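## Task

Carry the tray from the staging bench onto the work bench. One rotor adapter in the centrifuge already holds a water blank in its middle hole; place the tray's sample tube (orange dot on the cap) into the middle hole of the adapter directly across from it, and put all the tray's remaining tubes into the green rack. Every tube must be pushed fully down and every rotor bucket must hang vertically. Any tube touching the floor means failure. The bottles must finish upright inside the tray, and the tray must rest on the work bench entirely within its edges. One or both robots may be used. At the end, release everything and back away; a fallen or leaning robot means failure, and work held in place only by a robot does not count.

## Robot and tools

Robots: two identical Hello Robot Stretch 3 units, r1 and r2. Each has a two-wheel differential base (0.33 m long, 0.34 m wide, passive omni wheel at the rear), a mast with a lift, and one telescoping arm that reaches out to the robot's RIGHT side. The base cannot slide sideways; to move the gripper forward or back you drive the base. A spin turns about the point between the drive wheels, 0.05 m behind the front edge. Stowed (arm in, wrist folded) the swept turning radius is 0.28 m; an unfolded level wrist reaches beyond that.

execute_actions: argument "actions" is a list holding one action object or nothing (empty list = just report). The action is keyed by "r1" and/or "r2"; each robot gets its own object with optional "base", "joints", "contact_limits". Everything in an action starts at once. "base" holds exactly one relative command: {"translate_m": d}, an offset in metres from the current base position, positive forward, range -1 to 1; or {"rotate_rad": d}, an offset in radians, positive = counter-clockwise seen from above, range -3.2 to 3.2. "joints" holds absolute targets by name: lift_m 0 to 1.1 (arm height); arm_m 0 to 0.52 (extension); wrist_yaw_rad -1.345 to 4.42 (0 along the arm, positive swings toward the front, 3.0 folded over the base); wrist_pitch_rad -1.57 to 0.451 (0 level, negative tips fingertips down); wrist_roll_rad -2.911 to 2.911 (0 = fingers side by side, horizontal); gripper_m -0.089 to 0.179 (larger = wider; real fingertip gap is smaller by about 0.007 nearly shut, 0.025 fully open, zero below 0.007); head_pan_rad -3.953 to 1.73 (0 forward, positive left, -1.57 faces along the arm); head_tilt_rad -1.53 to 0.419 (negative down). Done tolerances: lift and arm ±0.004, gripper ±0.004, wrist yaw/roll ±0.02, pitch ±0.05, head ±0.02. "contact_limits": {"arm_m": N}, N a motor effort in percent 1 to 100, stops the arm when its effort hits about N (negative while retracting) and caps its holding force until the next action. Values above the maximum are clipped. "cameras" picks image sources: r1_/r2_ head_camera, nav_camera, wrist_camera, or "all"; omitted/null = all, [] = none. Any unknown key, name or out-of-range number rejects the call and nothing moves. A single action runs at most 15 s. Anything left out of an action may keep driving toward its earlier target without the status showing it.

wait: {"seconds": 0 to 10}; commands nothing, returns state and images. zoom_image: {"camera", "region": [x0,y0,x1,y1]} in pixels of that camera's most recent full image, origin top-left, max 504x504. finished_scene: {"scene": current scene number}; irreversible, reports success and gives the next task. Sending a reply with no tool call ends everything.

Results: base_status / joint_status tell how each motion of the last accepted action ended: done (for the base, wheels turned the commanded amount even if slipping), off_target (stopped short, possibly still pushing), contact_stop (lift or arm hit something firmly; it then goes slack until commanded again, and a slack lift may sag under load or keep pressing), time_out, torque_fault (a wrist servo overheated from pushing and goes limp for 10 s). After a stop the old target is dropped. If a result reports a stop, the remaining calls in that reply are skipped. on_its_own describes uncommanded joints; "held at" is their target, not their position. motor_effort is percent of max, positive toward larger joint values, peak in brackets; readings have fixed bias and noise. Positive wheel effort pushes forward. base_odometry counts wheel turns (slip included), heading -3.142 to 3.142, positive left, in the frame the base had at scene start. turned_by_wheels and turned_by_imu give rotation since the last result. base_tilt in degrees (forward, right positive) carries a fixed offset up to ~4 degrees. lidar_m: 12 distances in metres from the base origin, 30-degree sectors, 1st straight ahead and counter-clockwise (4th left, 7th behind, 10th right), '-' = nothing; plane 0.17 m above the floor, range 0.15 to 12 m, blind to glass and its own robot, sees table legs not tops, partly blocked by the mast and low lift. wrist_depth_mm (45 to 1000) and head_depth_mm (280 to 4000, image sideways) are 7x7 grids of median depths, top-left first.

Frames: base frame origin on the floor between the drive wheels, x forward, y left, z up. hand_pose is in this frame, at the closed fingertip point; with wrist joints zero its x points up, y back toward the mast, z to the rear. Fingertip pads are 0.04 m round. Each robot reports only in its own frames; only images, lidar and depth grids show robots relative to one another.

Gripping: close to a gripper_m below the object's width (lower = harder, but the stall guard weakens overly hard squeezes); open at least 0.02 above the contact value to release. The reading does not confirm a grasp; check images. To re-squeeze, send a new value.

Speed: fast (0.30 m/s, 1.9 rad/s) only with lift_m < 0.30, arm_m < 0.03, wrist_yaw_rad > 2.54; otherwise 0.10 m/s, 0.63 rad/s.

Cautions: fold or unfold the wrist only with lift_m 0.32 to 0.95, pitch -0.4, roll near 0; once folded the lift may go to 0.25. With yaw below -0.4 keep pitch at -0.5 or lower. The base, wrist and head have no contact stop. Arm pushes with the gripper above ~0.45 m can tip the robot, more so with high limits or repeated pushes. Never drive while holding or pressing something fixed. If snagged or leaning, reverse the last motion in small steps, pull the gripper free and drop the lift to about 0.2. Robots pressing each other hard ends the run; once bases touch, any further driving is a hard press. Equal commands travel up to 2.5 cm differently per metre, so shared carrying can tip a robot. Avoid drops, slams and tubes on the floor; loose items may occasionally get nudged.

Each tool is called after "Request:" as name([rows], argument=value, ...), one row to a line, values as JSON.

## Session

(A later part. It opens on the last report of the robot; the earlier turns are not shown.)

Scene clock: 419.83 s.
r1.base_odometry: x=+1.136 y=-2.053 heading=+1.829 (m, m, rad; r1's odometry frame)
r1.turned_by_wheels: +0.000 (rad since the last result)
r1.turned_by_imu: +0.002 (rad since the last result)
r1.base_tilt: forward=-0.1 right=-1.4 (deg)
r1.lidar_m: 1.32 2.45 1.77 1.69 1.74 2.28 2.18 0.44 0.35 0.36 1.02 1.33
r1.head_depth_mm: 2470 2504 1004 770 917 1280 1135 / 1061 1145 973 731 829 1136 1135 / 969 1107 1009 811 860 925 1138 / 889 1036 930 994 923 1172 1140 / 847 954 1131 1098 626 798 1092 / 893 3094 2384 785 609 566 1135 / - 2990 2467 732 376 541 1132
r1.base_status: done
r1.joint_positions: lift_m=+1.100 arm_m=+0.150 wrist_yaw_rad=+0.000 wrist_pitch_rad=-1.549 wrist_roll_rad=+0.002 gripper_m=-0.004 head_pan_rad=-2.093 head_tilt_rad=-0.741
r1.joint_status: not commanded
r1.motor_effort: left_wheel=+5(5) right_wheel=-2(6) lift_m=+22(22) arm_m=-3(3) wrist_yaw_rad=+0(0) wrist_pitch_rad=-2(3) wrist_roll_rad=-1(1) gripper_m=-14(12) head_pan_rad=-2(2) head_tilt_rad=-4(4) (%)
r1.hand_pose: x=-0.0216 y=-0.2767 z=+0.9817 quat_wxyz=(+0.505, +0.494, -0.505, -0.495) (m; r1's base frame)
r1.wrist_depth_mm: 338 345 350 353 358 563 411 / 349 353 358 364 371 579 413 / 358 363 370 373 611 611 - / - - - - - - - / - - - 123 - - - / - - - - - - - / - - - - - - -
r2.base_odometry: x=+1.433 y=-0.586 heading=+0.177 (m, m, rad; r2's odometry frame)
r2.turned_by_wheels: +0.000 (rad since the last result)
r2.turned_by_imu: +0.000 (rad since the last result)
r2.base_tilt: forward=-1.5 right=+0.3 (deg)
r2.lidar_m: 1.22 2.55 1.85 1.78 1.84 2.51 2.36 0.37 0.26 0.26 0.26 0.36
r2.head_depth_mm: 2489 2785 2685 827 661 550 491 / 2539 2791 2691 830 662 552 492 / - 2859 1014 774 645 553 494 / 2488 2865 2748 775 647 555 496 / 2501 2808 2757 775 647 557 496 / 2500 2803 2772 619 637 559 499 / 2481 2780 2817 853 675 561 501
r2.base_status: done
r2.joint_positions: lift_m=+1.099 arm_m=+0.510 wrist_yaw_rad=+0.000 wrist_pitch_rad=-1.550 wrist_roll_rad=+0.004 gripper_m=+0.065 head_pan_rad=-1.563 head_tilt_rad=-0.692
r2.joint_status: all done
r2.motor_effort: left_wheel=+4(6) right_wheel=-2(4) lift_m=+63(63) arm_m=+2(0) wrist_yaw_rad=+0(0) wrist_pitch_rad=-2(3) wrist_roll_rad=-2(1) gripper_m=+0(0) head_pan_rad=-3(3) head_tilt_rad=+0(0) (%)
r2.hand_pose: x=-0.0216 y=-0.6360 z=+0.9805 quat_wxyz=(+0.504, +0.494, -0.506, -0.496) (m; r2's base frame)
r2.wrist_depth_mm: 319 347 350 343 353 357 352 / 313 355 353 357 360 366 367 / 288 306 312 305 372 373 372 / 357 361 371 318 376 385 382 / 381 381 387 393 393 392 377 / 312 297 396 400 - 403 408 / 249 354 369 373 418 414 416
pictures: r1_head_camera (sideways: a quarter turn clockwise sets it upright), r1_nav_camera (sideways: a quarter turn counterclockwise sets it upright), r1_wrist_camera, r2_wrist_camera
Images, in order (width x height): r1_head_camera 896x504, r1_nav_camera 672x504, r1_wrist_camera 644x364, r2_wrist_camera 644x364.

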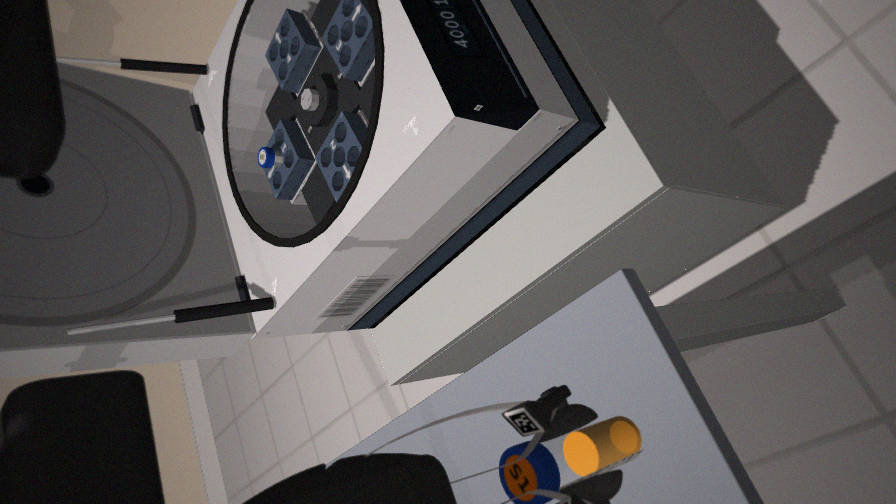

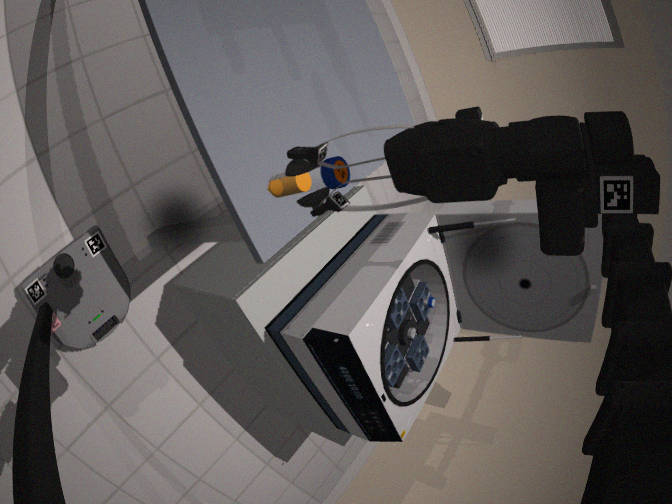

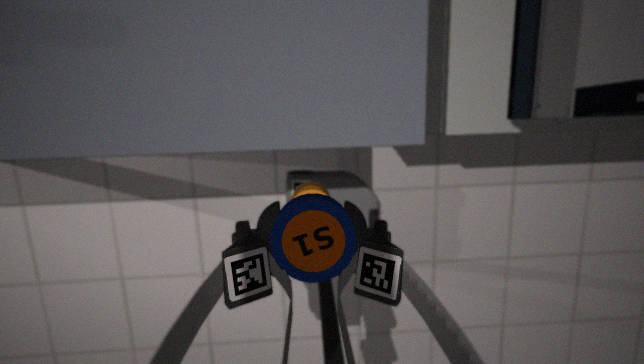

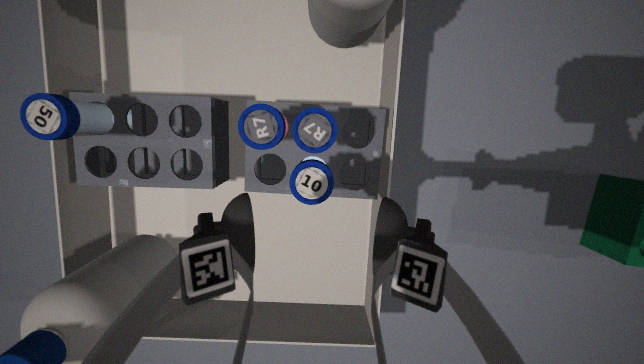

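Request:
execute_actions([
  {"r1":{"joints":{"arm_m":0.27}},"r2":{"joints":{"arm_m":0.507,"lift_m":0.99}}},
], cameras=["r2_wrist_camera"])

Request:
execute_actions([
  {"r1":{"base":{"translate_m":-0.5},"joints":{"head_pan_rad":-1.5,"head_tilt_rad":-0.84}}},
], cameras=["r1_head_camera","r1_wrist_camera"])

Scene clock: 433.77 s.
r1.base_odometry: x=+1.136 y=-2.053 heading=+1.829 (m, m, rad; r1's odometry frame)
r1.turned_by_wheels: +0.000 (rad since the last result)
r1.turned_by_imu: +0.001 (rad since the last result)
r1.base_tilt: forward=-0.2 right=-1.5 (deg)
r1.lidar_m: 1.32 2.45 1.76 1.68 1.74 2.27 2.18 0.44 0.35 0.36 1.01 1.33
r1.head_depth_mm: 2447 2530 1014 768 915 1279 1140 / 1057 1150 972 730 830 1145 1140 / 965 1103 1004 812 861 920 1142 / 896 1023 926 993 930 1173 1135 / 844 954 1128 1105 625 798 1090 / 2740 3091 2402 785 626 567 1137 / 2691 2906 2311 724 623 543 1132
r1.base_status: not commanded
r1.joint_positions: lift_m=+1.100 arm_m=+0.270 wrist_yaw_rad=+0.000 wrist_pitch_rad=-1.549 wrist_roll_rad=+0.002 gripper_m=-0.004 head_pan_rad=-2.093 head_tilt_rad=-0.741
r1.joint_status: all done
r1.motor_effort: left_wheel=+5(5) right_wheel=-2(2) lift_m=+22(22) arm_m=+4(5) wrist_yaw_rad=+0(0) wrist_pitch_rad=-3(3) wrist_roll_rad=-1(1) gripper_m=-13(13) head_pan_rad=-2(3) head_tilt_rad=-5(5) (%)
r1.hand_pose: x=-0.0216 y=-0.3960 z=+0.9817 quat_wxyz=(+0.505, +0.494, -0.505, -0.495) (m; r1's base frame)
r1.wrist_depth_mm: 339 344 349 354 360 565 408 / 348 353 359 363 370 586 411 / 358 364 368 375 386 593 414 / 368 373 382 383 396 627 434 / 379 386 389 123 - - - / - - - 125 - - - / - - - - - - -
r2.base_odometry: x=+1.433 y=-0.586 heading=+0.177 (m, m, rad; r2's odometry frame)
r2.turned_by_wheels: +0.000 (rad since the last result)
r2.turned_by_imu: +0.000 (rad since the last result)
r2.base_tilt: forward=-1.5 right=+0.3 (deg)
r2.lidar_m: 1.22 2.55 1.86 1.78 1.84 2.50 2.36 0.37 0.27 0.25 0.26 0.36
r2.head_depth_mm: 2472 - 2656 827 661 549 491 / 2463 2862 2686 829 663 551 493 / 2406 2918 1020 770 645 554 494 / 2500 2819 2619 771 647 555 496 / 2500 2814 2775 777 648 557 497 / 2495 2809 2801 620 636 560 499 / 2498 2796 2787 854 675 562 500
r2.base_status: not commanded
r2.joint_positions: lift_m=+0.991 arm_m=+0.507 wrist_yaw_rad=+0.000 wrist_pitch_rad=-1.550 wrist_roll_rad=+0.004 gripper_m=+0.065 head_pan_rad=-1.563 head_tilt_rad=-0.692
r2.joint_status: all done
r2.motor_effort: left_wheel=+4(3) right_wheel=-2(2) lift_m=+18(56) arm_m=-4(5) wrist_yaw_rad=-1(0) wrist_pitch_rad=-3(3) wrist_roll_rad=-1(2) gripper_m=+0(0) head_pan_rad=-3(3) head_tilt_rad=+0(0) (%)
r2.hand_pose: x=-0.0216 y=-0.6335 z=+0.8727 quat_wxyz=(+0.504, +0.494, -0.506, -0.496) (m; r2's base frame)
r2.wrist_depth_mm: 245 246 246 247 247 250 254 / 223 250 251 253 237 258 259 / 201 213 141 141 233 264 265 / 207 232 258 204 222 271 273 / 273 272 272 149 275 281 280 / 257 277 283 283 - 288 291 / 217 291 289 292 294 297 296
pictures: r2_wrist_camera
Images, in order (width x height): r2_wrist_camera 644x364.

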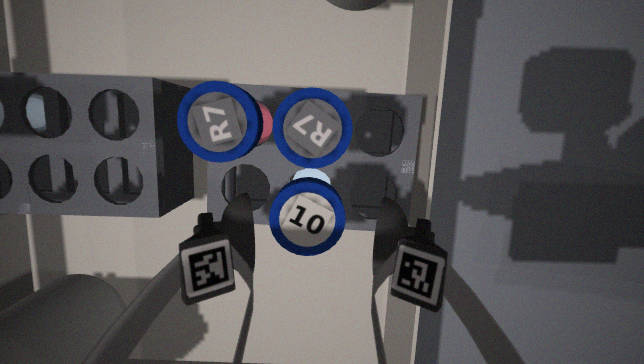

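Scene clock: 439.83 s.
r1.base_odometry: x=+1.264 y=-2.537 heading=+1.829 (m, m, rad; r1's odometry frame)
r1.turned_by_wheels: +0.000 (rad since the last result)
r1.turned_by_imu: +0.002 (rad since the last result)
r1.base_tilt: forward=-0.2 right=-1.3 (deg)
r1.lidar_m: 1.80 2.43 1.76 1.68 1.73 1.76 1.68 0.46 0.33 0.31 0.32 0.50
r1.head_depth_mm: 773 892 887 701 618 780 1093 / 774 907 856 703 621 783 1100 / - - 850 619 623 794 1101 / 777 889 833 635 628 805 1114 / 2717 2702 1960 688 666 816 1108 / 2811 2658 2028 1599 888 951 1106 / 2806 1080 927 1632 1446 1175 1111
r1.base_status: done
r1.joint_positions: lift_m=+1.100 arm_m=+0.270 wrist_yaw_rad=+0.000 wrist_pitch_rad=-1.549 wrist_roll_rad=+0.002 gripper_m=-0.004 head_pan_rad=-1.507 head_tilt_rad=-0.829
r1.joint_status: all done
r1.motor_effort: left_wheel=+5(5) right_wheel=-2(7) lift_m=+22(22) arm_m=+3(3) wrist_yaw_rad=+0(0) wrist_pitch_rad=-3(3) wrist_roll_rad=-1(1) gripper_m=-12(13) head_pan_rad=+2(26) head_tilt_rad=-5(16) (%)
r1.hand_pose: x=-0.0216 y=-0.3960 z=+0.9817 quat_wxyz=(+0.505, +0.494, -0.505, -0.495) (m; r1's base frame)
r1.wrist_depth_mm: - - 308 372 371 379 377 / - - 316 384 379 388 339 / - - 323 330 481 359 345 / 497 - 334 335 344 348 381 / - - - 123 - - - / - - - 125 - - - / - - - - - - -
r2.base_odometry: x=+1.433 y=-0.586 heading=+0.177 (m, m, rad; r2's odometry frame)
r2.turned_by_wheels: +0.000 (rad since the last result)
r2.turned_by_imu: +0.000 (rad since the last result)
r2.base_tilt: forward=-1.5 right=+0.3 (deg)
r2.lidar_m: 1.22 2.55 1.85 1.78 1.85 2.50 2.36 0.37 0.27 0.26 0.26 0.36
r2.head_depth_mm: 2477 - 2679 826 660 550 490 / 2462 2880 2698 831 662 552 492 / 2397 2902 1017 769 643 553 494 / 2493 2819 2614 772 645 555 495 / 2507 2777 2764 773 648 557 497 / 2503 2803 2779 620 638 559 499 / 2497 2801 2798 852 675 562 500
r2.base_status: not commanded
r2.joint_positions: lift_m=+0.991 arm_m=+0.507 wrist_yaw_rad=+0.000 wrist_pitch_rad=-1.550 wrist_roll_rad=+0.004 gripper_m=+0.065 head_pan_rad=-1.563 head_tilt_rad=-0.692
r2.joint_status: not commanded
r2.motor_effort: left_wheel=+4(4) right_wheel=-2(2) lift_m=+17(18) arm_m=-4(4) wrist_yaw_rad=+0(0) wrist_pitch_rad=-3(3) wrist_roll_rad=-2(1) gripper_m=+0(0) head_pan_rad=-4(3) head_tilt_rad=-1(0) (%)
r2.hand_pose: x=-0.0216 y=-0.6335 z=+0.8727 quat_wxyz=(+0.504, +0.494, -0.506, -0.496) (m; r2's base frame)
r2.wrist_depth_mm: 246 246 247 248 245 251 253 / 224 249 252 253 237 259 258 / 201 212 140 141 231 265 266 / 208 233 259 204 222 271 273 / 272 274 274 149 277 279 281 / 258 279 285 283 - 288 290 / 217 289 290 291 291 297 297
pictures: r1_head_camera (sideways: a quarter turn clockwise sets it upright), r1_wrist_camera
Images, in order (width x height): r1_head_camera 896x504, r1_wrist_camera 644x364.

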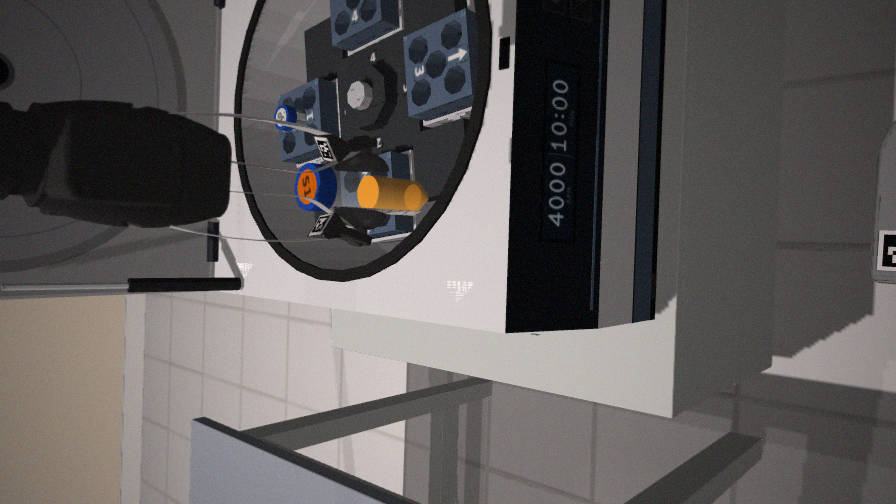

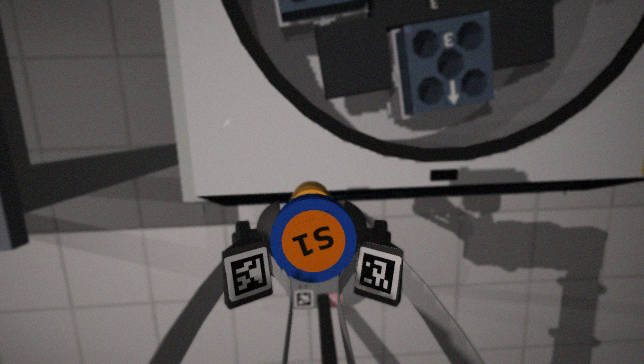

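Request:
execute_actions([
  {"r1":{"base":{"translate_m":-0.158},"joints":{"arm_m":0.383}},"r2":{"base":{"translate_m":0.003},"joints":{"lift_m":0.968}}},
], cameras=["r1_wrist_camera","r2_wrist_camera"])

Request:
execute_actions([
  {"r1":{"joints":{"lift_m":1.04}},"r2":{"joints":{"gripper_m":-0.005}}},
], cameras=["r1_wrist_camera","r1_head_camera"])

Scene clock: 448.77 s.
r1.base_odometry: x=+1.304 y=-2.690 heading=+1.829 (m, m, rad; r1's odometry frame)
r1.turned_by_wheels: +0.000 (rad since the last result)
r1.turned_by_imu: +0.002 (rad since the last result)
r1.base_tilt: forward=-0.2 right=-1.5 (deg)
r1.lidar_m: 1.96 2.43 1.75 1.67 1.73 1.60 1.53 0.46 0.33 0.32 0.33 0.44
r1.head_depth_mm: 778 893 804 638 620 790 1095 / 777 890 860 718 625 798 1096 / - 895 802 695 626 807 1107 / 785 908 852 707 629 816 1119 / 789 899 861 633 634 826 1107 / 792 912 817 633 635 833 1110 / 2817 2692 2086 650 654 847 1107
r1.base_status: done
r1.joint_positions: lift_m=+1.100 arm_m=+0.383 wrist_yaw_rad=+0.000 wrist_pitch_rad=-1.549 wrist_roll_rad=+0.002 gripper_m=-0.004 head_pan_rad=-1.507 head_tilt_rad=-0.830
r1.joint_status: all done
r1.motor_effort: left_wheel=+4(5) right_wheel=-2(6) lift_m=+22(22) arm_m=+4(4) wrist_yaw_rad=+0(0) wrist_pitch_rad=-3(3) wrist_roll_rad=-1(1) gripper_m=-13(13) head_pan_rad=+3(3) head_tilt_rad=-5(5) (%)
r1.hand_pose: x=-0.0216 y=-0.5090 z=+0.9817 quat_wxyz=(+0.505, +0.494, -0.505, -0.495) (m; r1's base frame)
r1.wrist_depth_mm: 301 360 364 362 350 325 - / 308 356 371 380 389 333 - / 318 382 385 387 398 341 - / 328 345 400 374 416 351 - / 338 339 362 123 356 360 - / - 350 - 125 - - - / - - - - - - -
r2.base_odometry: x=+1.436 y=-0.586 heading=+0.178 (m, m, rad; r2's odometry frame)
r2.turned_by_wheels: +0.000 (rad since the last result)
r2.turned_by_imu: +0.000 (rad since the last result)
r2.base_tilt: forward=-1.5 right=+0.2 (deg)
r2.lidar_m: 1.22 2.56 1.86 1.78 1.84 2.51 2.37 0.37 0.27 0.26 0.26 0.36
r2.head_depth_mm: 2498 - 1785 826 661 549 492 / 2447 2925 2711 833 663 552 492 / 2442 - 2590 761 646 554 494 / 2492 2794 2617 769 645 555 497 / 2486 2801 2748 774 647 558 497 / 2488 2807 2781 616 638 559 498 / 2477 2808 2789 853 677 562 501
r2.base_status: done
r2.joint_positions: lift_m=+0.969 arm_m=+0.507 wrist_yaw_rad=+0.000 wrist_pitch_rad=-1.550 wrist_roll_rad=+0.004 gripper_m=+0.065 head_pan_rad=-1.563 head_tilt_rad=-0.692
r2.joint_status: all done
r2.motor_effort: left_wheel=+3(9) right_wheel=-2(4) lift_m=+17(20) arm_m=-4(4) wrist_yaw_rad=+0(0) wrist_pitch_rad=-3(3) wrist_roll_rad=-1(1) gripper_m=+1(0) head_pan_rad=-3(3) head_tilt_rad=+0(0) (%)
r2.hand_pose: x=-0.0216 y=-0.6335 z=+0.8507 quat_wxyz=(+0.504, +0.494, -0.506, -0.496) (m; r2's base frame)
r2.wrist_depth_mm: 225 226 225 226 224 231 231 / 204 204 230 230 216 237 236 / 180 179 119 119 190 243 244 / 189 209 185 182 185 250 250 / 250 252 232 126 203 257 257 / 255 256 259 259 - 265 264 / 216 265 266 267 267 272 273
pictures: r1_wrist_camera, r2_wrist_camera
Images, in order (width x height): r1_wrist_camera 644x364, r2_wrist_camera 644x364.

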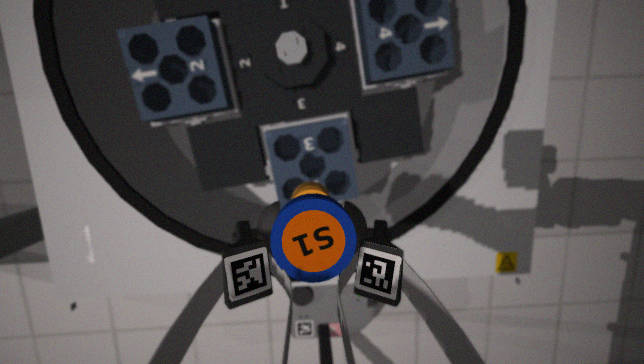

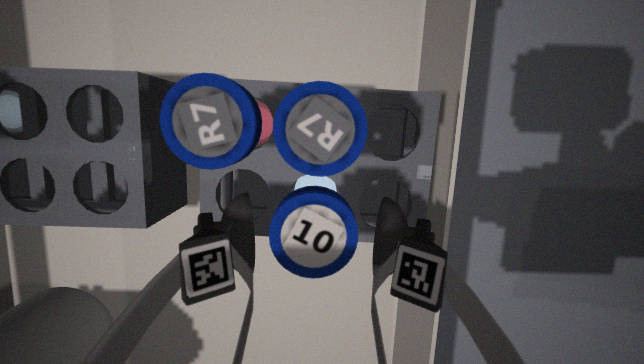

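Scene clock: 450.13 s.
r1.base_odometry: x=+1.304 y=-2.690 heading=+1.829 (m, m, rad; r1's odometry frame)
r1.turned_by_wheels: +0.000 (rad since the last result)
r1.turned_by_imu: +0.000 (rad since the last result)
r1.base_tilt: forward=-0.3 right=-1.4 (deg)
r1.lidar_m: 1.97 2.42 1.75 1.68 1.73 1.59 1.53 0.46 0.33 0.32 0.33 0.44
r1.head_depth_mm: 774 895 804 638 622 788 1102 / 797 890 859 721 623 798 1096 / - 924 800 695 627 807 1112 / 786 917 849 711 630 816 1118 / 788 901 860 633 635 826 1112 / 786 916 816 631 635 833 1112 / 2800 2707 2103 649 655 845 1099
r1.base_status: not commanded
r1.joint_positions: lift_m=+1.040 arm_m=+0.383 wrist_yaw_rad=+0.000 wrist_pitch_rad=-1.549 wrist_roll_rad=+0.002 gripper_m=-0.004 head_pan_rad=-1.507 head_tilt_rad=-0.830
r1.joint_status: all done
r1.motor_effort: left_wheel=+4(4) right_wheel=-2(2) lift_m=+14(23) arm_m=+4(4) wrist_yaw_rad=+0(0) wrist_pitch_rad=-3(3) wrist_roll_rad=-1(1) gripper_m=-12(13) head_pan_rad=+3(3) head_tilt_rad=-6(5) (%)
r1.hand_pose: x=-0.0216 y=-0.5090 z=+0.9223 quat_wxyz=(+0.505, +0.494, -0.505, -0.495) (m; r1's base frame)
r1.wrist_depth_mm: 288 284 306 295 295 301 266 / 297 291 317 321 328 316 275 / 281 332 327 327 336 297 - / 265 333 337 315 394 287 - / 274 278 362 123 296 294 - / 281 285 292 292 302 305 - / - - - - - - -
r2.base_odometry: x=+1.436 y=-0.586 heading=+0.178 (m, m, rad; r2's odometry frame)
r2.turned_by_wheels: +0.000 (rad since the last result)
r2.turned_by_imu: +0.000 (rad since the last result)
r2.base_tilt: forward=-1.5 right=+0.3 (deg)
r2.lidar_m: 1.22 2.55 1.85 1.78 1.84 2.50 2.36 0.36 0.27 0.25 0.26 0.36
r2.head_depth_mm: 2493 - 1788 825 661 550 491 / 2469 2900 2712 833 662 551 493 / 2482 - 2620 765 644 554 495 / 2493 2798 2598 775 647 555 496 / 2493 2805 2764 776 646 557 496 / 2494 2796 2768 617 640 560 499 / 2496 2802 2789 852 676 560 501
r2.base_status: not commanded
r2.joint_positions: lift_m=+0.969 arm_m=+0.507 wrist_yaw_rad=+0.000 wrist_pitch_rad=-1.550 wrist_roll_rad=+0.004 gripper_m=-0.004 head_pan_rad=-1.563 head_tilt_rad=-0.692
r2.joint_status: all done
r2.motor_effort: left_wheel=+3(3) right_wheel=-2(2) lift_m=+18(18) arm_m=-4(4) wrist_yaw_rad=+1(0) wrist_pitch_rad=-3(3) wrist_roll_rad=-1(1) gripper_m=-12(86) head_pan_rad=-3(3) head_tilt_rad=+1(0) (%)
r2.hand_pose: x=-0.0216 y=-0.6335 z=+0.8507 quat_wxyz=(+0.504, +0.494, -0.506, -0.496) (m; r2's base frame)
r2.wrist_depth_mm: 224 225 226 226 225 229 229 / 203 205 229 231 216 237 238 / 179 180 118 118 190 243 243 / 188 209 186 124 185 250 250 / 248 251 248 122 202 256 255 / 253 257 260 260 261 263 266 / 215 261 267 269 253 270 275
pictures: r1_head_camera (sideways: a quarter turn clockwise sets it upright), r1_wrist_camera
Images, in order (width x height): r1_head_camera 896x504, r1_wrist_camera 644x364.

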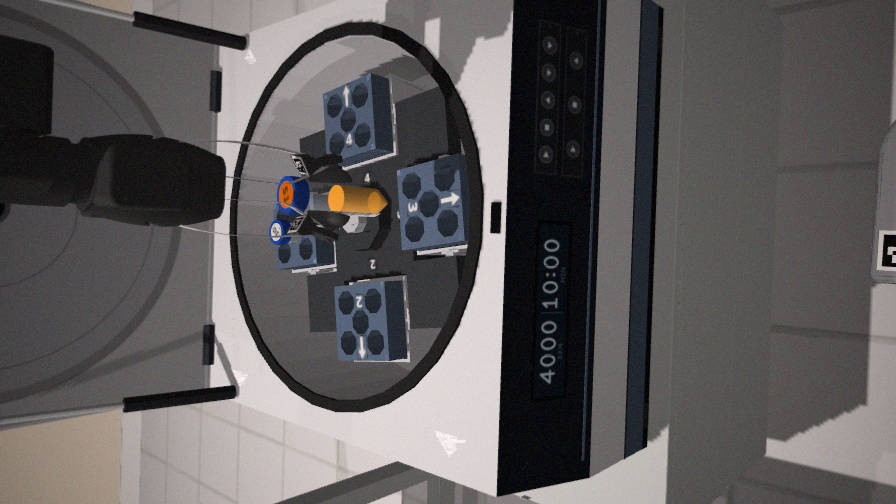

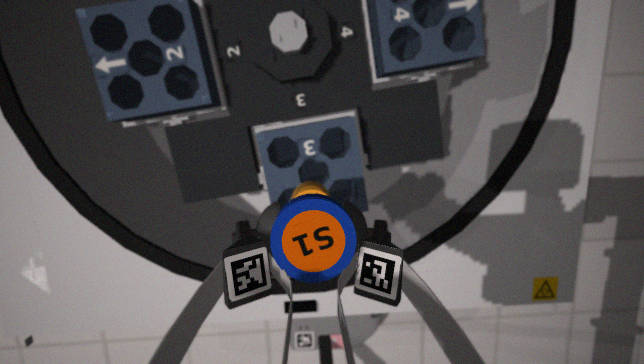

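Request:
execute_actions([
  {"r1":{"joints":{"lift_m":0.985}},"r2":{"joints":{"lift_m":1.1}}},
], cameras=["r1_wrist_camera","r1_head_camera","r2_wrist_camera"])

Request:
execute_actions([
  {"r1":{"joints":{"lift_m":0.965}},"r2":{"joints":{"arm_m":0.3,"head_pan_rad":-1.9}}},
], cameras=["r1_wrist_camera","r1_head_camera","r2_head_camera"])

Scene clock: 457.57 s.
r1.base_odometry: x=+1.304 y=-2.690 heading=+1.829 (m, m, rad; r1's odometry frame)
r1.turned_by_wheels: +0.000 (rad since the last result)
r1.turned_by_imu: +0.001 (rad since the last result)
r1.base_tilt: forward=-0.3 right=-1.4 (deg)
r1.lidar_m: 1.96 2.43 1.74 1.67 1.73 1.59 1.53 0.46 0.33 0.32 0.33 0.44
r1.head_depth_mm: 806 890 806 634 622 790 1099 / - 898 862 720 625 796 1097 / - - 850 678 629 809 1111 / 787 895 853 707 631 813 1120 / 786 900 862 632 633 829 1109 / 789 914 818 632 636 835 1106 / 2806 2674 2103 649 656 842 1118
r1.base_status: not commanded
r1.joint_positions: lift_m=+0.985 arm_m=+0.383 wrist_yaw_rad=+0.000 wrist_pitch_rad=-1.549 wrist_roll_rad=+0.002 gripper_m=-0.004 head_pan_rad=-1.507 head_tilt_rad=-0.830
r1.joint_status: all done
r1.motor_effort: left_wheel=+4(4) right_wheel=-2(2) lift_m=+14(14) arm_m=+4(3) wrist_yaw_rad=-1(0) wrist_pitch_rad=-3(3) wrist_roll_rad=-1(1) gripper_m=-12(13) head_pan_rad=+1(3) head_tilt_rad=-6(5) (%)
r1.hand_pose: x=-0.0216 y=-0.5090 z=+0.8673 quat_wxyz=(+0.505, +0.494, -0.505, -0.495) (m; r1's base frame)
r1.wrist_depth_mm: 229 232 254 243 253 255 223 / 243 238 264 267 274 304 220 / 269 271 272 272 280 285 224 / 250 297 278 257 334 261 230 / 219 276 353 123 291 235 240 / 225 228 254 246 238 243 247 / 230 234 240 241 247 250 256
r2.base_odometry: x=+1.436 y=-0.586 heading=+0.178 (m, m, rad; r2's odometry frame)
r2.turned_by_wheels: +0.000 (rad since the last result)
r2.turned_by_imu: +0.000 (rad since the last result)
r2.base_tilt: forward=-1.5 right=+0.3 (deg)
r2.lidar_m: 1.22 2.55 1.86 1.78 1.84 2.51 2.36 0.37 0.27 0.26 0.26 0.36
r2.head_depth_mm: 2502 2801 2676 825 661 550 492 / 2524 2814 2701 830 663 551 492 / - 2847 1804 770 644 553 494 / 2482 2800 2626 774 646 555 496 / 2486 2808 2759 773 647 556 498 / 2501 2819 2798 618 637 559 499 / 2468 2791 2819 855 677 561 501
r2.base_status: not commanded
r2.joint_positions: lift_m=+1.099 arm_m=+0.507 wrist_yaw_rad=+0.000 wrist_pitch_rad=-1.550 wrist_roll_rad=+0.004 gripper_m=-0.004 head_pan_rad=-1.563 head_tilt_rad=-0.692
r2.joint_status: all done
r2.motor_effort: left_wheel=+3(4) right_wheel=-2(2) lift_m=+63(66) arm_m=-4(4) wrist_yaw_rad=-1(1) wrist_pitch_rad=-3(3) wrist_roll_rad=-1(1) gripper_m=-11(11) head_pan_rad=-3(3) head_tilt_rad=+0(0) (%)
r2.hand_pose: x=-0.0216 y=-0.6335 z=+0.9805 quat_wxyz=(+0.504, +0.494, -0.506, -0.496) (m; r2's base frame)
r2.wrist_depth_mm: 314 346 344 347 352 355 354 / 329 352 354 360 361 364 363 / 297 307 311 305 372 370 373 / 356 342 372 315 381 385 382 / 385 374 389 122 387 392 380 / 305 299 393 398 400 405 407 / 246 272 365 370 414 415 422
pictures: r1_head_camera (sideways: a quarter turn clockwise sets it upright), r1_wrist_camera, r2_wrist_camera
Images, in order (width x height): r1_head_camera 896x504, r1_wrist_camera 644x364, r2_wrist_camera 644x364.

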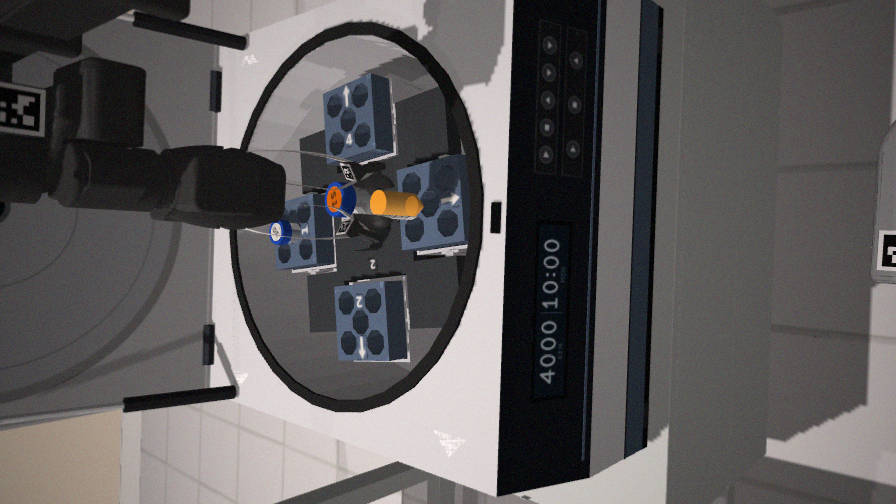

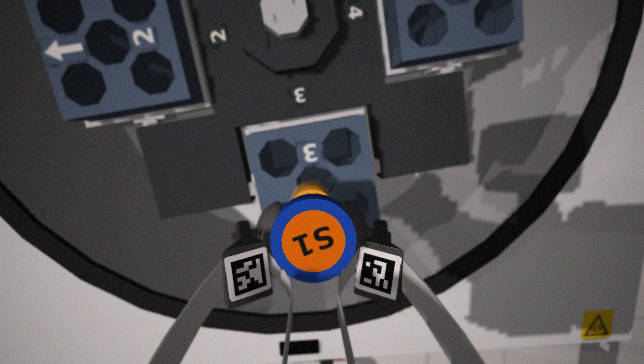

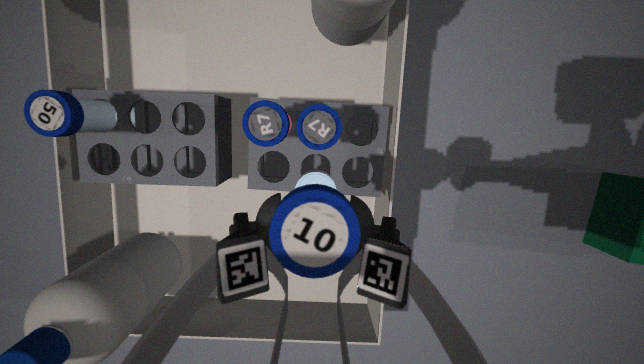

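Scene clock: 460.33 s.
r1.base_odometry: x=+1.304 y=-2.690 heading=+1.829 (m, m, rad; r1's odometry frame)
r1.turned_by_wheels: +0.000 (rad since the last result)
r1.turned_by_imu: +0.001 (rad since the last result)
r1.base_tilt: forward=-0.2 right=-1.4 (deg)
r1.lidar_m: 1.96 2.43 1.75 1.67 1.73 1.59 1.53 0.46 0.33 0.32 0.33 0.44
r1.head_depth_mm: - 895 804 636 623 788 1097 / - 910 858 718 622 795 1094 / - - 850 675 628 805 1114 / 784 904 852 703 633 817 1124 / 787 901 862 630 633 822 1107 / 788 919 820 632 635 835 1107 / 2747 2647 2080 648 653 841 1107
r1.base_status: not commanded
r1.joint_positions: lift_m=+0.965 arm_m=+0.383 wrist_yaw_rad=+0.000 wrist_pitch_rad=-1.549 wrist_roll_rad=+0.002 gripper_m=-0.004 head_pan_rad=-1.507 head_tilt_rad=-0.830
r1.joint_status: all done
r1.motor_effort: left_wheel=+4(4) right_wheel=-2(2) lift_m=+14(13) arm_m=+4(3) wrist_yaw_rad=+0(0) wrist_pitch_rad=-3(3) wrist_roll_rad=-1(1) gripper_m=-13(13) head_pan_rad=+2(3) head_tilt_rad=-5(5) (%)
r1.hand_pose: x=-0.0216 y=-0.5090 z=+0.8473 quat_wxyz=(+0.505, +0.494, -0.505, -0.495) (m; r1's base frame)
r1.wrist_depth_mm: 210 213 234 223 238 233 222 / 217 219 245 248 254 295 217 / 261 251 252 252 261 268 207 / 251 261 258 237 305 260 209 / 219 266 344 123 294 222 216 / 201 221 254 244 225 219 224 / 210 211 216 219 223 227 231
r2.base_odometry: x=+1.436 y=-0.586 heading=+0.178 (m, m, rad; r2's odometry frame)
r2.turned_by_wheels: +0.000 (rad since the last result)
r2.turned_by_imu: +0.000 (rad since the last result)
r2.base_tilt: forward=-1.4 right=+0.3 (deg)
r2.lidar_m: 1.22 2.55 1.85 1.78 1.84 2.51 2.36 0.37 0.27 0.26 0.26 0.36
r2.head_depth_mm: 3010 3318 2666 800 661 551 1149 / 2929 3194 1115 788 665 552 1128 / 2767 3048 1116 834 665 554 1086 / 2665 2948 2732 839 670 556 497 / 2503 2839 2747 828 639 558 486 / - 2715 830 735 637 560 478 / - - 2661 764 623 560 480
r2.base_status: not commanded
r2.joint_positions: lift_m=+1.099 arm_m=+0.300 wrist_yaw_rad=+0.000 wrist_pitch_rad=-1.550 wrist_roll_rad=+0.004 gripper_m=-0.004 head_pan_rad=-1.893 head_tilt_rad=-0.692
r2.joint_status: all done
r2.motor_effort: left_wheel=+3(3) right_wheel=-2(2) lift_m=+63(63) arm_m=-4(5) wrist_yaw_rad=-1(0) wrist_pitch_rad=-3(3) wrist_roll_rad=-1(1) gripper_m=-11(11) head_pan_rad=-3(23) head_tilt_rad=+0(0) (%)
r2.hand_pose: x=-0.0216 y=-0.4264 z=+0.9805 quat_wxyz=(+0.504, +0.494, -0.506, -0.496) (m; r2's base frame)
r2.wrist_depth_mm: 215 344 352 350 351 354 354 / 223 278 361 359 361 362 367 / 369 370 370 366 372 372 373 / 379 375 378 378 380 384 383 / 384 386 388 122 390 398 393 / 400 401 403 403 404 404 406 / - - 412 411 415 416 424
pictures: r1_head_camera (sideways: a quarter turn clockwise sets it upright), r1_wrist_camera, r2_head_camera (sideways: a quarter turn clockwise sets it upright)
Images, in order (width x height): r1_head_camera 896x504, r1_wrist_camera 644x364, r2_head_camera 896x504.

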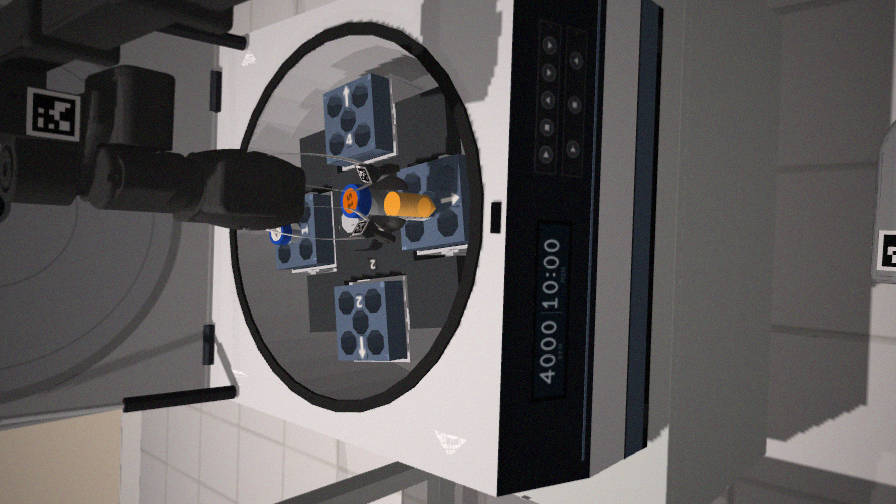

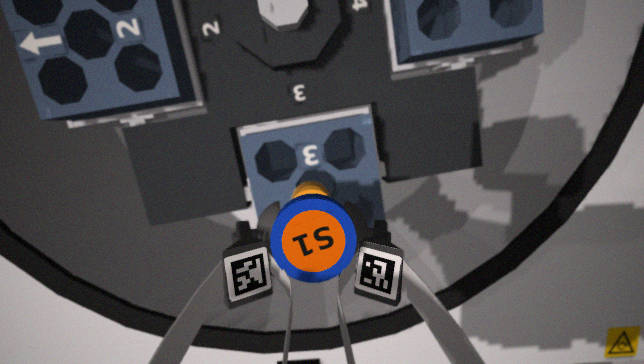

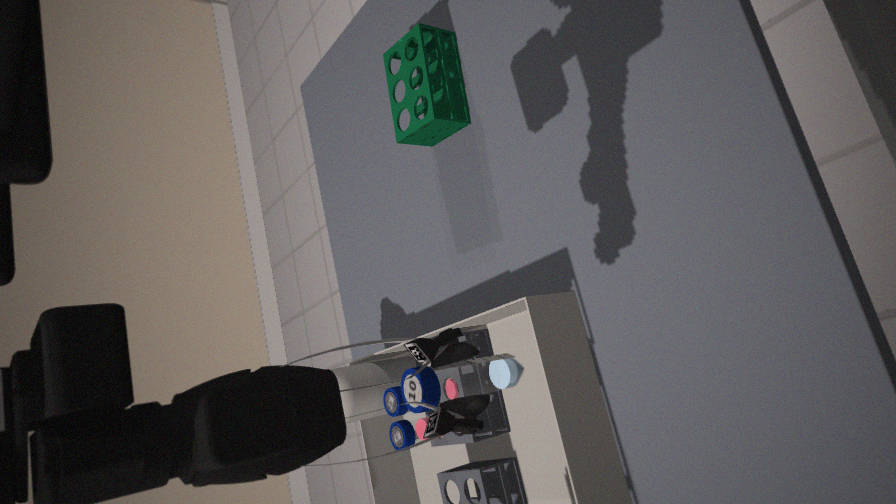

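Request:
execute_actions([
  {"r1":{"joints":{"lift_m":0.948}},"r2":{"base":{"translate_m":-0.25},"joints":{"arm_m":0.44,"head_pan_rad":-1.57}}},
], cameras=["r1_wrist_camera","r1_head_camera","r2_wrist_camera"])

Scene clock: 467.90 s.
r1.base_odometry: x=+1.304 y=-2.690 heading=+1.829 (m, m, rad; r1's odometry frame)
r1.turned_by_wheels: +0.000 (rad since the last result)
r1.turned_by_imu: +0.002 (rad since the last result)
r1.base_tilt: forward=-0.2 right=-1.3 (deg)
r1.lidar_m: 1.95 2.43 1.75 1.67 1.73 1.59 1.53 0.46 0.33 0.32 0.33 0.44
r1.head_depth_mm: - 894 797 638 622 790 1095 / - 921 862 720 625 797 1092 / 749 - 847 676 627 806 1118 / 784 900 847 702 631 817 1123 / 787 898 859 632 632 826 1110 / 790 915 815 631 637 833 1107 / 2817 2663 2072 649 656 843 1105
r1.base_status: not commanded
r1.joint_positions: lift_m=+0.948 arm_m=+0.383 wrist_yaw_rad=+0.000 wrist_pitch_rad=-1.549 wrist_roll_rad=+0.002 gripper_m=-0.004 head_pan_rad=-1.507 head_tilt_rad=-0.830
r1.joint_status: all done
r1.motor_effort: left_wheel=+4(4) right_wheel=-2(2) lift_m=+14(14) arm_m=+3(3) wrist_yaw_rad=+0(0) wrist_pitch_rad=-4(2) wrist_roll_rad=-1(1) gripper_m=-12(13) head_pan_rad=+3(2) head_tilt_rad=-6(5) (%)
r1.hand_pose: x=-0.0216 y=-0.5090 z=+0.8303 quat_wxyz=(+0.505, +0.494, -0.505, -0.495) (m; r1's base frame)
r1.wrist_depth_mm: 203 197 219 207 226 208 214 / 200 211 228 231 237 277 216 / 269 232 234 234 243 265 205 / 250 242 241 219 249 251 193 / 218 264 317 123 293 222 197 / 188 221 255 244 226 201 204 / 191 191 203 210 205 208 211
r2.base_odometry: x=+1.190 y=-0.630 heading=+0.178 (m, m, rad; r2's odometry frame)
r2.turned_by_wheels: +0.000 (rad since the last result)
r2.turned_by_imu: +0.000 (rad since the last result)
r2.base_tilt: forward=-1.5 right=+0.2 (deg)
r2.lidar_m: 0.97 2.54 1.85 1.78 1.84 2.50 2.12 0.37 0.27 0.26 0.27 0.36
r2.head_depth_mm: 2504 2833 2667 827 660 549 490 / 2545 2816 2693 833 663 551 492 / 2598 2838 2730 833 666 553 494 / 2495 2823 2860 837 668 554 495 / 2471 2802 2749 843 672 557 497 / 2483 2797 925 768 655 558 499 / 2483 2777 2783 783 643 561 501
r2.base_status: done
r2.joint_positions: lift_m=+1.099 arm_m=+0.440 wrist_yaw_rad=+0.000 wrist_pitch_rad=-1.550 wrist_roll_rad=+0.004 gripper_m=-0.004 head_pan_rad=-1.577 head_tilt_rad=-0.692
r2.joint_status: all done
r2.motor_effort: left_wheel=+3(4) right_wheel=-2(6) lift_m=+63(63) arm_m=+2(4) wrist_yaw_rad=+0(0) wrist_pitch_rad=-2(2) wrist_roll_rad=-2(1) gripper_m=-11(11) head_pan_rad=+3(25) head_tilt_rad=+1(1) (%)
r2.hand_pose: x=-0.0216 y=-0.5659 z=+0.9805 quat_wxyz=(+0.504, +0.494, -0.506, -0.496) (m; r2's base frame)
r2.wrist_depth_mm: 317 341 350 353 352 352 356 / 301 350 360 362 363 361 361 / 368 358 372 371 316 343 374 / 379 377 382 375 372 352 382 / 377 377 388 122 395 393 396 / 395 398 404 403 402 403 406 / 405 405 415 415 414 418 424
pictures: r1_head_camera (sideways: a quarter turn clockwise sets it upright), r1_wrist_camera, r2_wrist_camera
Images, in order (width x height): r1_head_camera 896x504, r1_wrist_camera 644x364, r2_wrist_camera 644x364.

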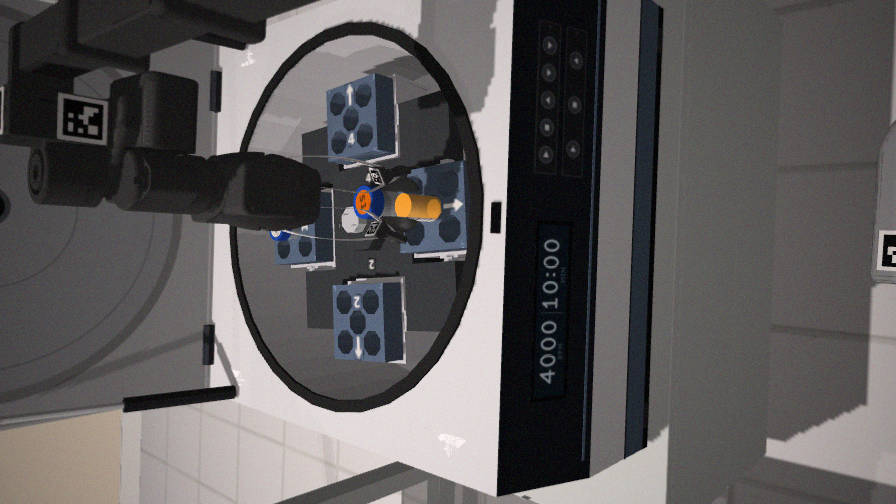

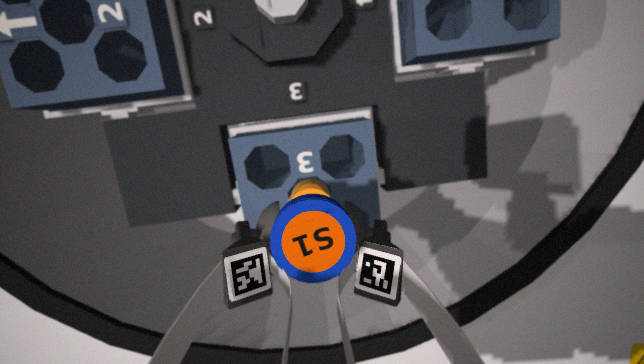

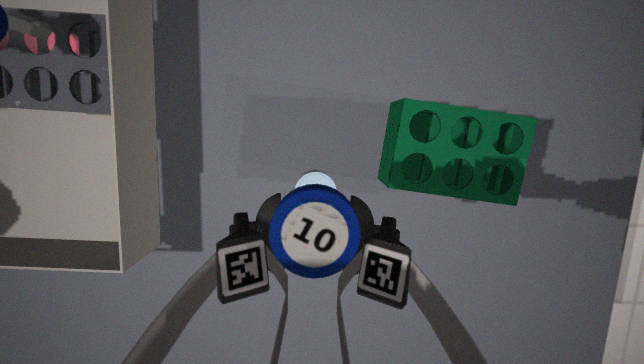

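Request:
execute_actions([
  {"r1":{"joints":{"lift_m":0.93}},"r2":{"base":{"translate_m":-0.099},"joints":{"arm_m":0.475}}},
], cameras=["r1_wrist_camera","r1_head_camera","r2_wrist_camera"])

Scene clock: 481.83 s.
r1.base_odometry: x=+1.304 y=-2.690 heading=+1.829 (m, m, rad; r1's odometry frame)
r1.turned_by_wheels: +0.000 (rad since the last result)
r1.turned_by_imu: +0.001 (rad since the last result)
r1.base_tilt: forward=-0.4 right=-1.5 (deg)
r1.lidar_m: 1.96 2.43 1.75 1.68 1.72 1.59 1.53 0.46 0.33 0.32 0.33 0.44
r1.head_depth_mm: 744 - 800 638 623 789 1099 / 733 891 865 719 625 795 1097 / 753 - 839 675 627 808 1108 / 784 904 851 700 631 816 1119 / 784 898 862 631 635 826 1119 / 788 920 818 632 633 833 1107 / 2802 2685 2078 645 655 844 1105
r1.base_status: not commanded
r1.joint_positions: lift_m=+0.930 arm_m=+0.383 wrist_yaw_rad=+0.000 wrist_pitch_rad=-1.549 wrist_roll_rad=+0.002 gripper_m=-0.004 head_pan_rad=-1.507 head_tilt_rad=-0.830
r1.joint_status: all done
r1.motor_effort: left_wheel=+4(4) right_wheel=-2(2) lift_m=+14(16) arm_m=+4(3) wrist_yaw_rad=+0(0) wrist_pitch_rad=-3(3) wrist_roll_rad=-1(1) gripper_m=-13(12) head_pan_rad=+3(3) head_tilt_rad=-6(6) (%)
r1.hand_pose: x=-0.0216 y=-0.5090 z=+0.8123 quat_wxyz=(+0.505, +0.494, -0.505, -0.495) (m; r1's base frame)
r1.wrist_depth_mm: 184 195 190 190 208 190 211 / 181 203 212 214 219 261 217 / 269 215 216 217 224 249 204 / 249 222 223 201 232 236 188 / 218 246 308 123 291 222 178 / 188 222 255 247 228 189 183 / 170 184 203 209 190 187 189
r2.base_odometry: x=+1.093 y=-0.648 heading=+0.178 (m, m, rad; r2's odometry frame)
r2.turned_by_wheels: +0.000 (rad since the last result)
r2.turned_by_imu: +0.000 (rad since the last result)
r2.base_tilt: forward=-1.5 right=+0.3 (deg)
r2.lidar_m: 0.97 2.54 1.85 1.78 1.84 2.50 2.02 0.36 0.27 0.26 0.27 0.36
r2.head_depth_mm: 2507 2816 2671 827 659 549 491 / 2541 2822 2689 832 663 552 492 / 2588 2823 2716 836 665 553 494 / 2497 2853 2689 838 669 556 496 / 2505 2809 2767 846 671 556 497 / 2482 2802 2781 846 673 559 499 / 2483 2783 927 783 657 561 500
r2.base_status: done
r2.joint_positions: lift_m=+1.099 arm_m=+0.475 wrist_yaw_rad=+0.000 wrist_pitch_rad=-1.550 wrist_roll_rad=+0.004 gripper_m=-0.004 head_pan_rad=-1.577 head_tilt_rad=-0.692
r2.joint_status: all done
r2.motor_effort: left_wheel=+3(5) right_wheel=-2(5) lift_m=+63(62) arm_m=+2(0) wrist_yaw_rad=+1(1) wrist_pitch_rad=-3(3) wrist_roll_rad=-1(1) gripper_m=-11(11) head_pan_rad=+3(3) head_tilt_rad=+0(0) (%)
r2.hand_pose: x=-0.0216 y=-0.6009 z=+0.9805 quat_wxyz=(+0.504, +0.494, -0.506, -0.496) (m; r2's base frame)
r2.wrist_depth_mm: 344 347 349 354 352 353 - / 347 361 360 363 363 362 - / 345 368 373 366 368 371 - / 351 376 381 318 374 380 - / 353 392 391 122 391 395 - / 396 397 404 403 405 408 - / 413 413 414 410 415 418 -
pictures: r1_head_camera (sideways: a quarter turn clockwise sets it upright), r1_wrist_camera, r2_wrist_camera
Images, in order (width x height): r1_head_camera 896x504, r1_wrist_camera 644x364, r2_wrist_camera 644x364.

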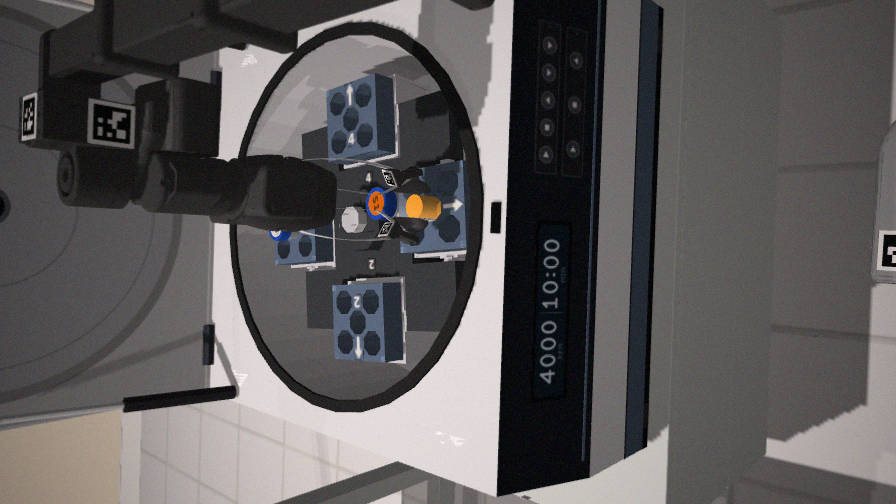

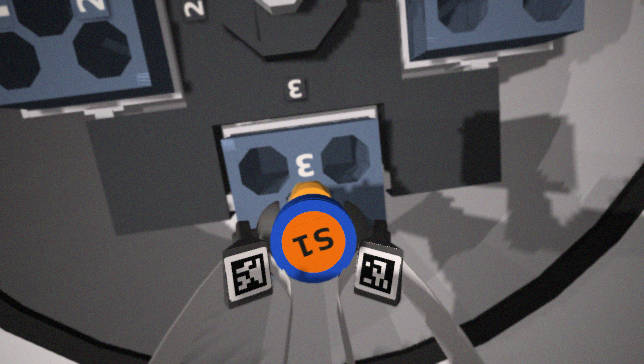

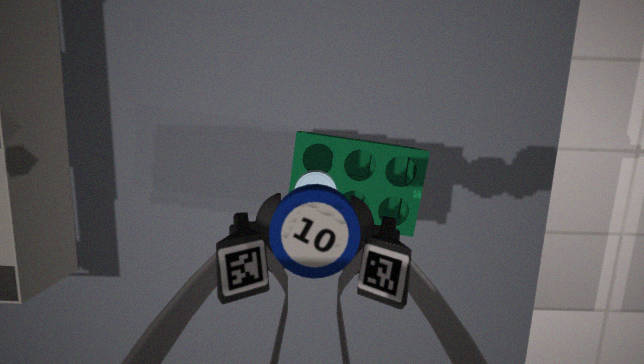

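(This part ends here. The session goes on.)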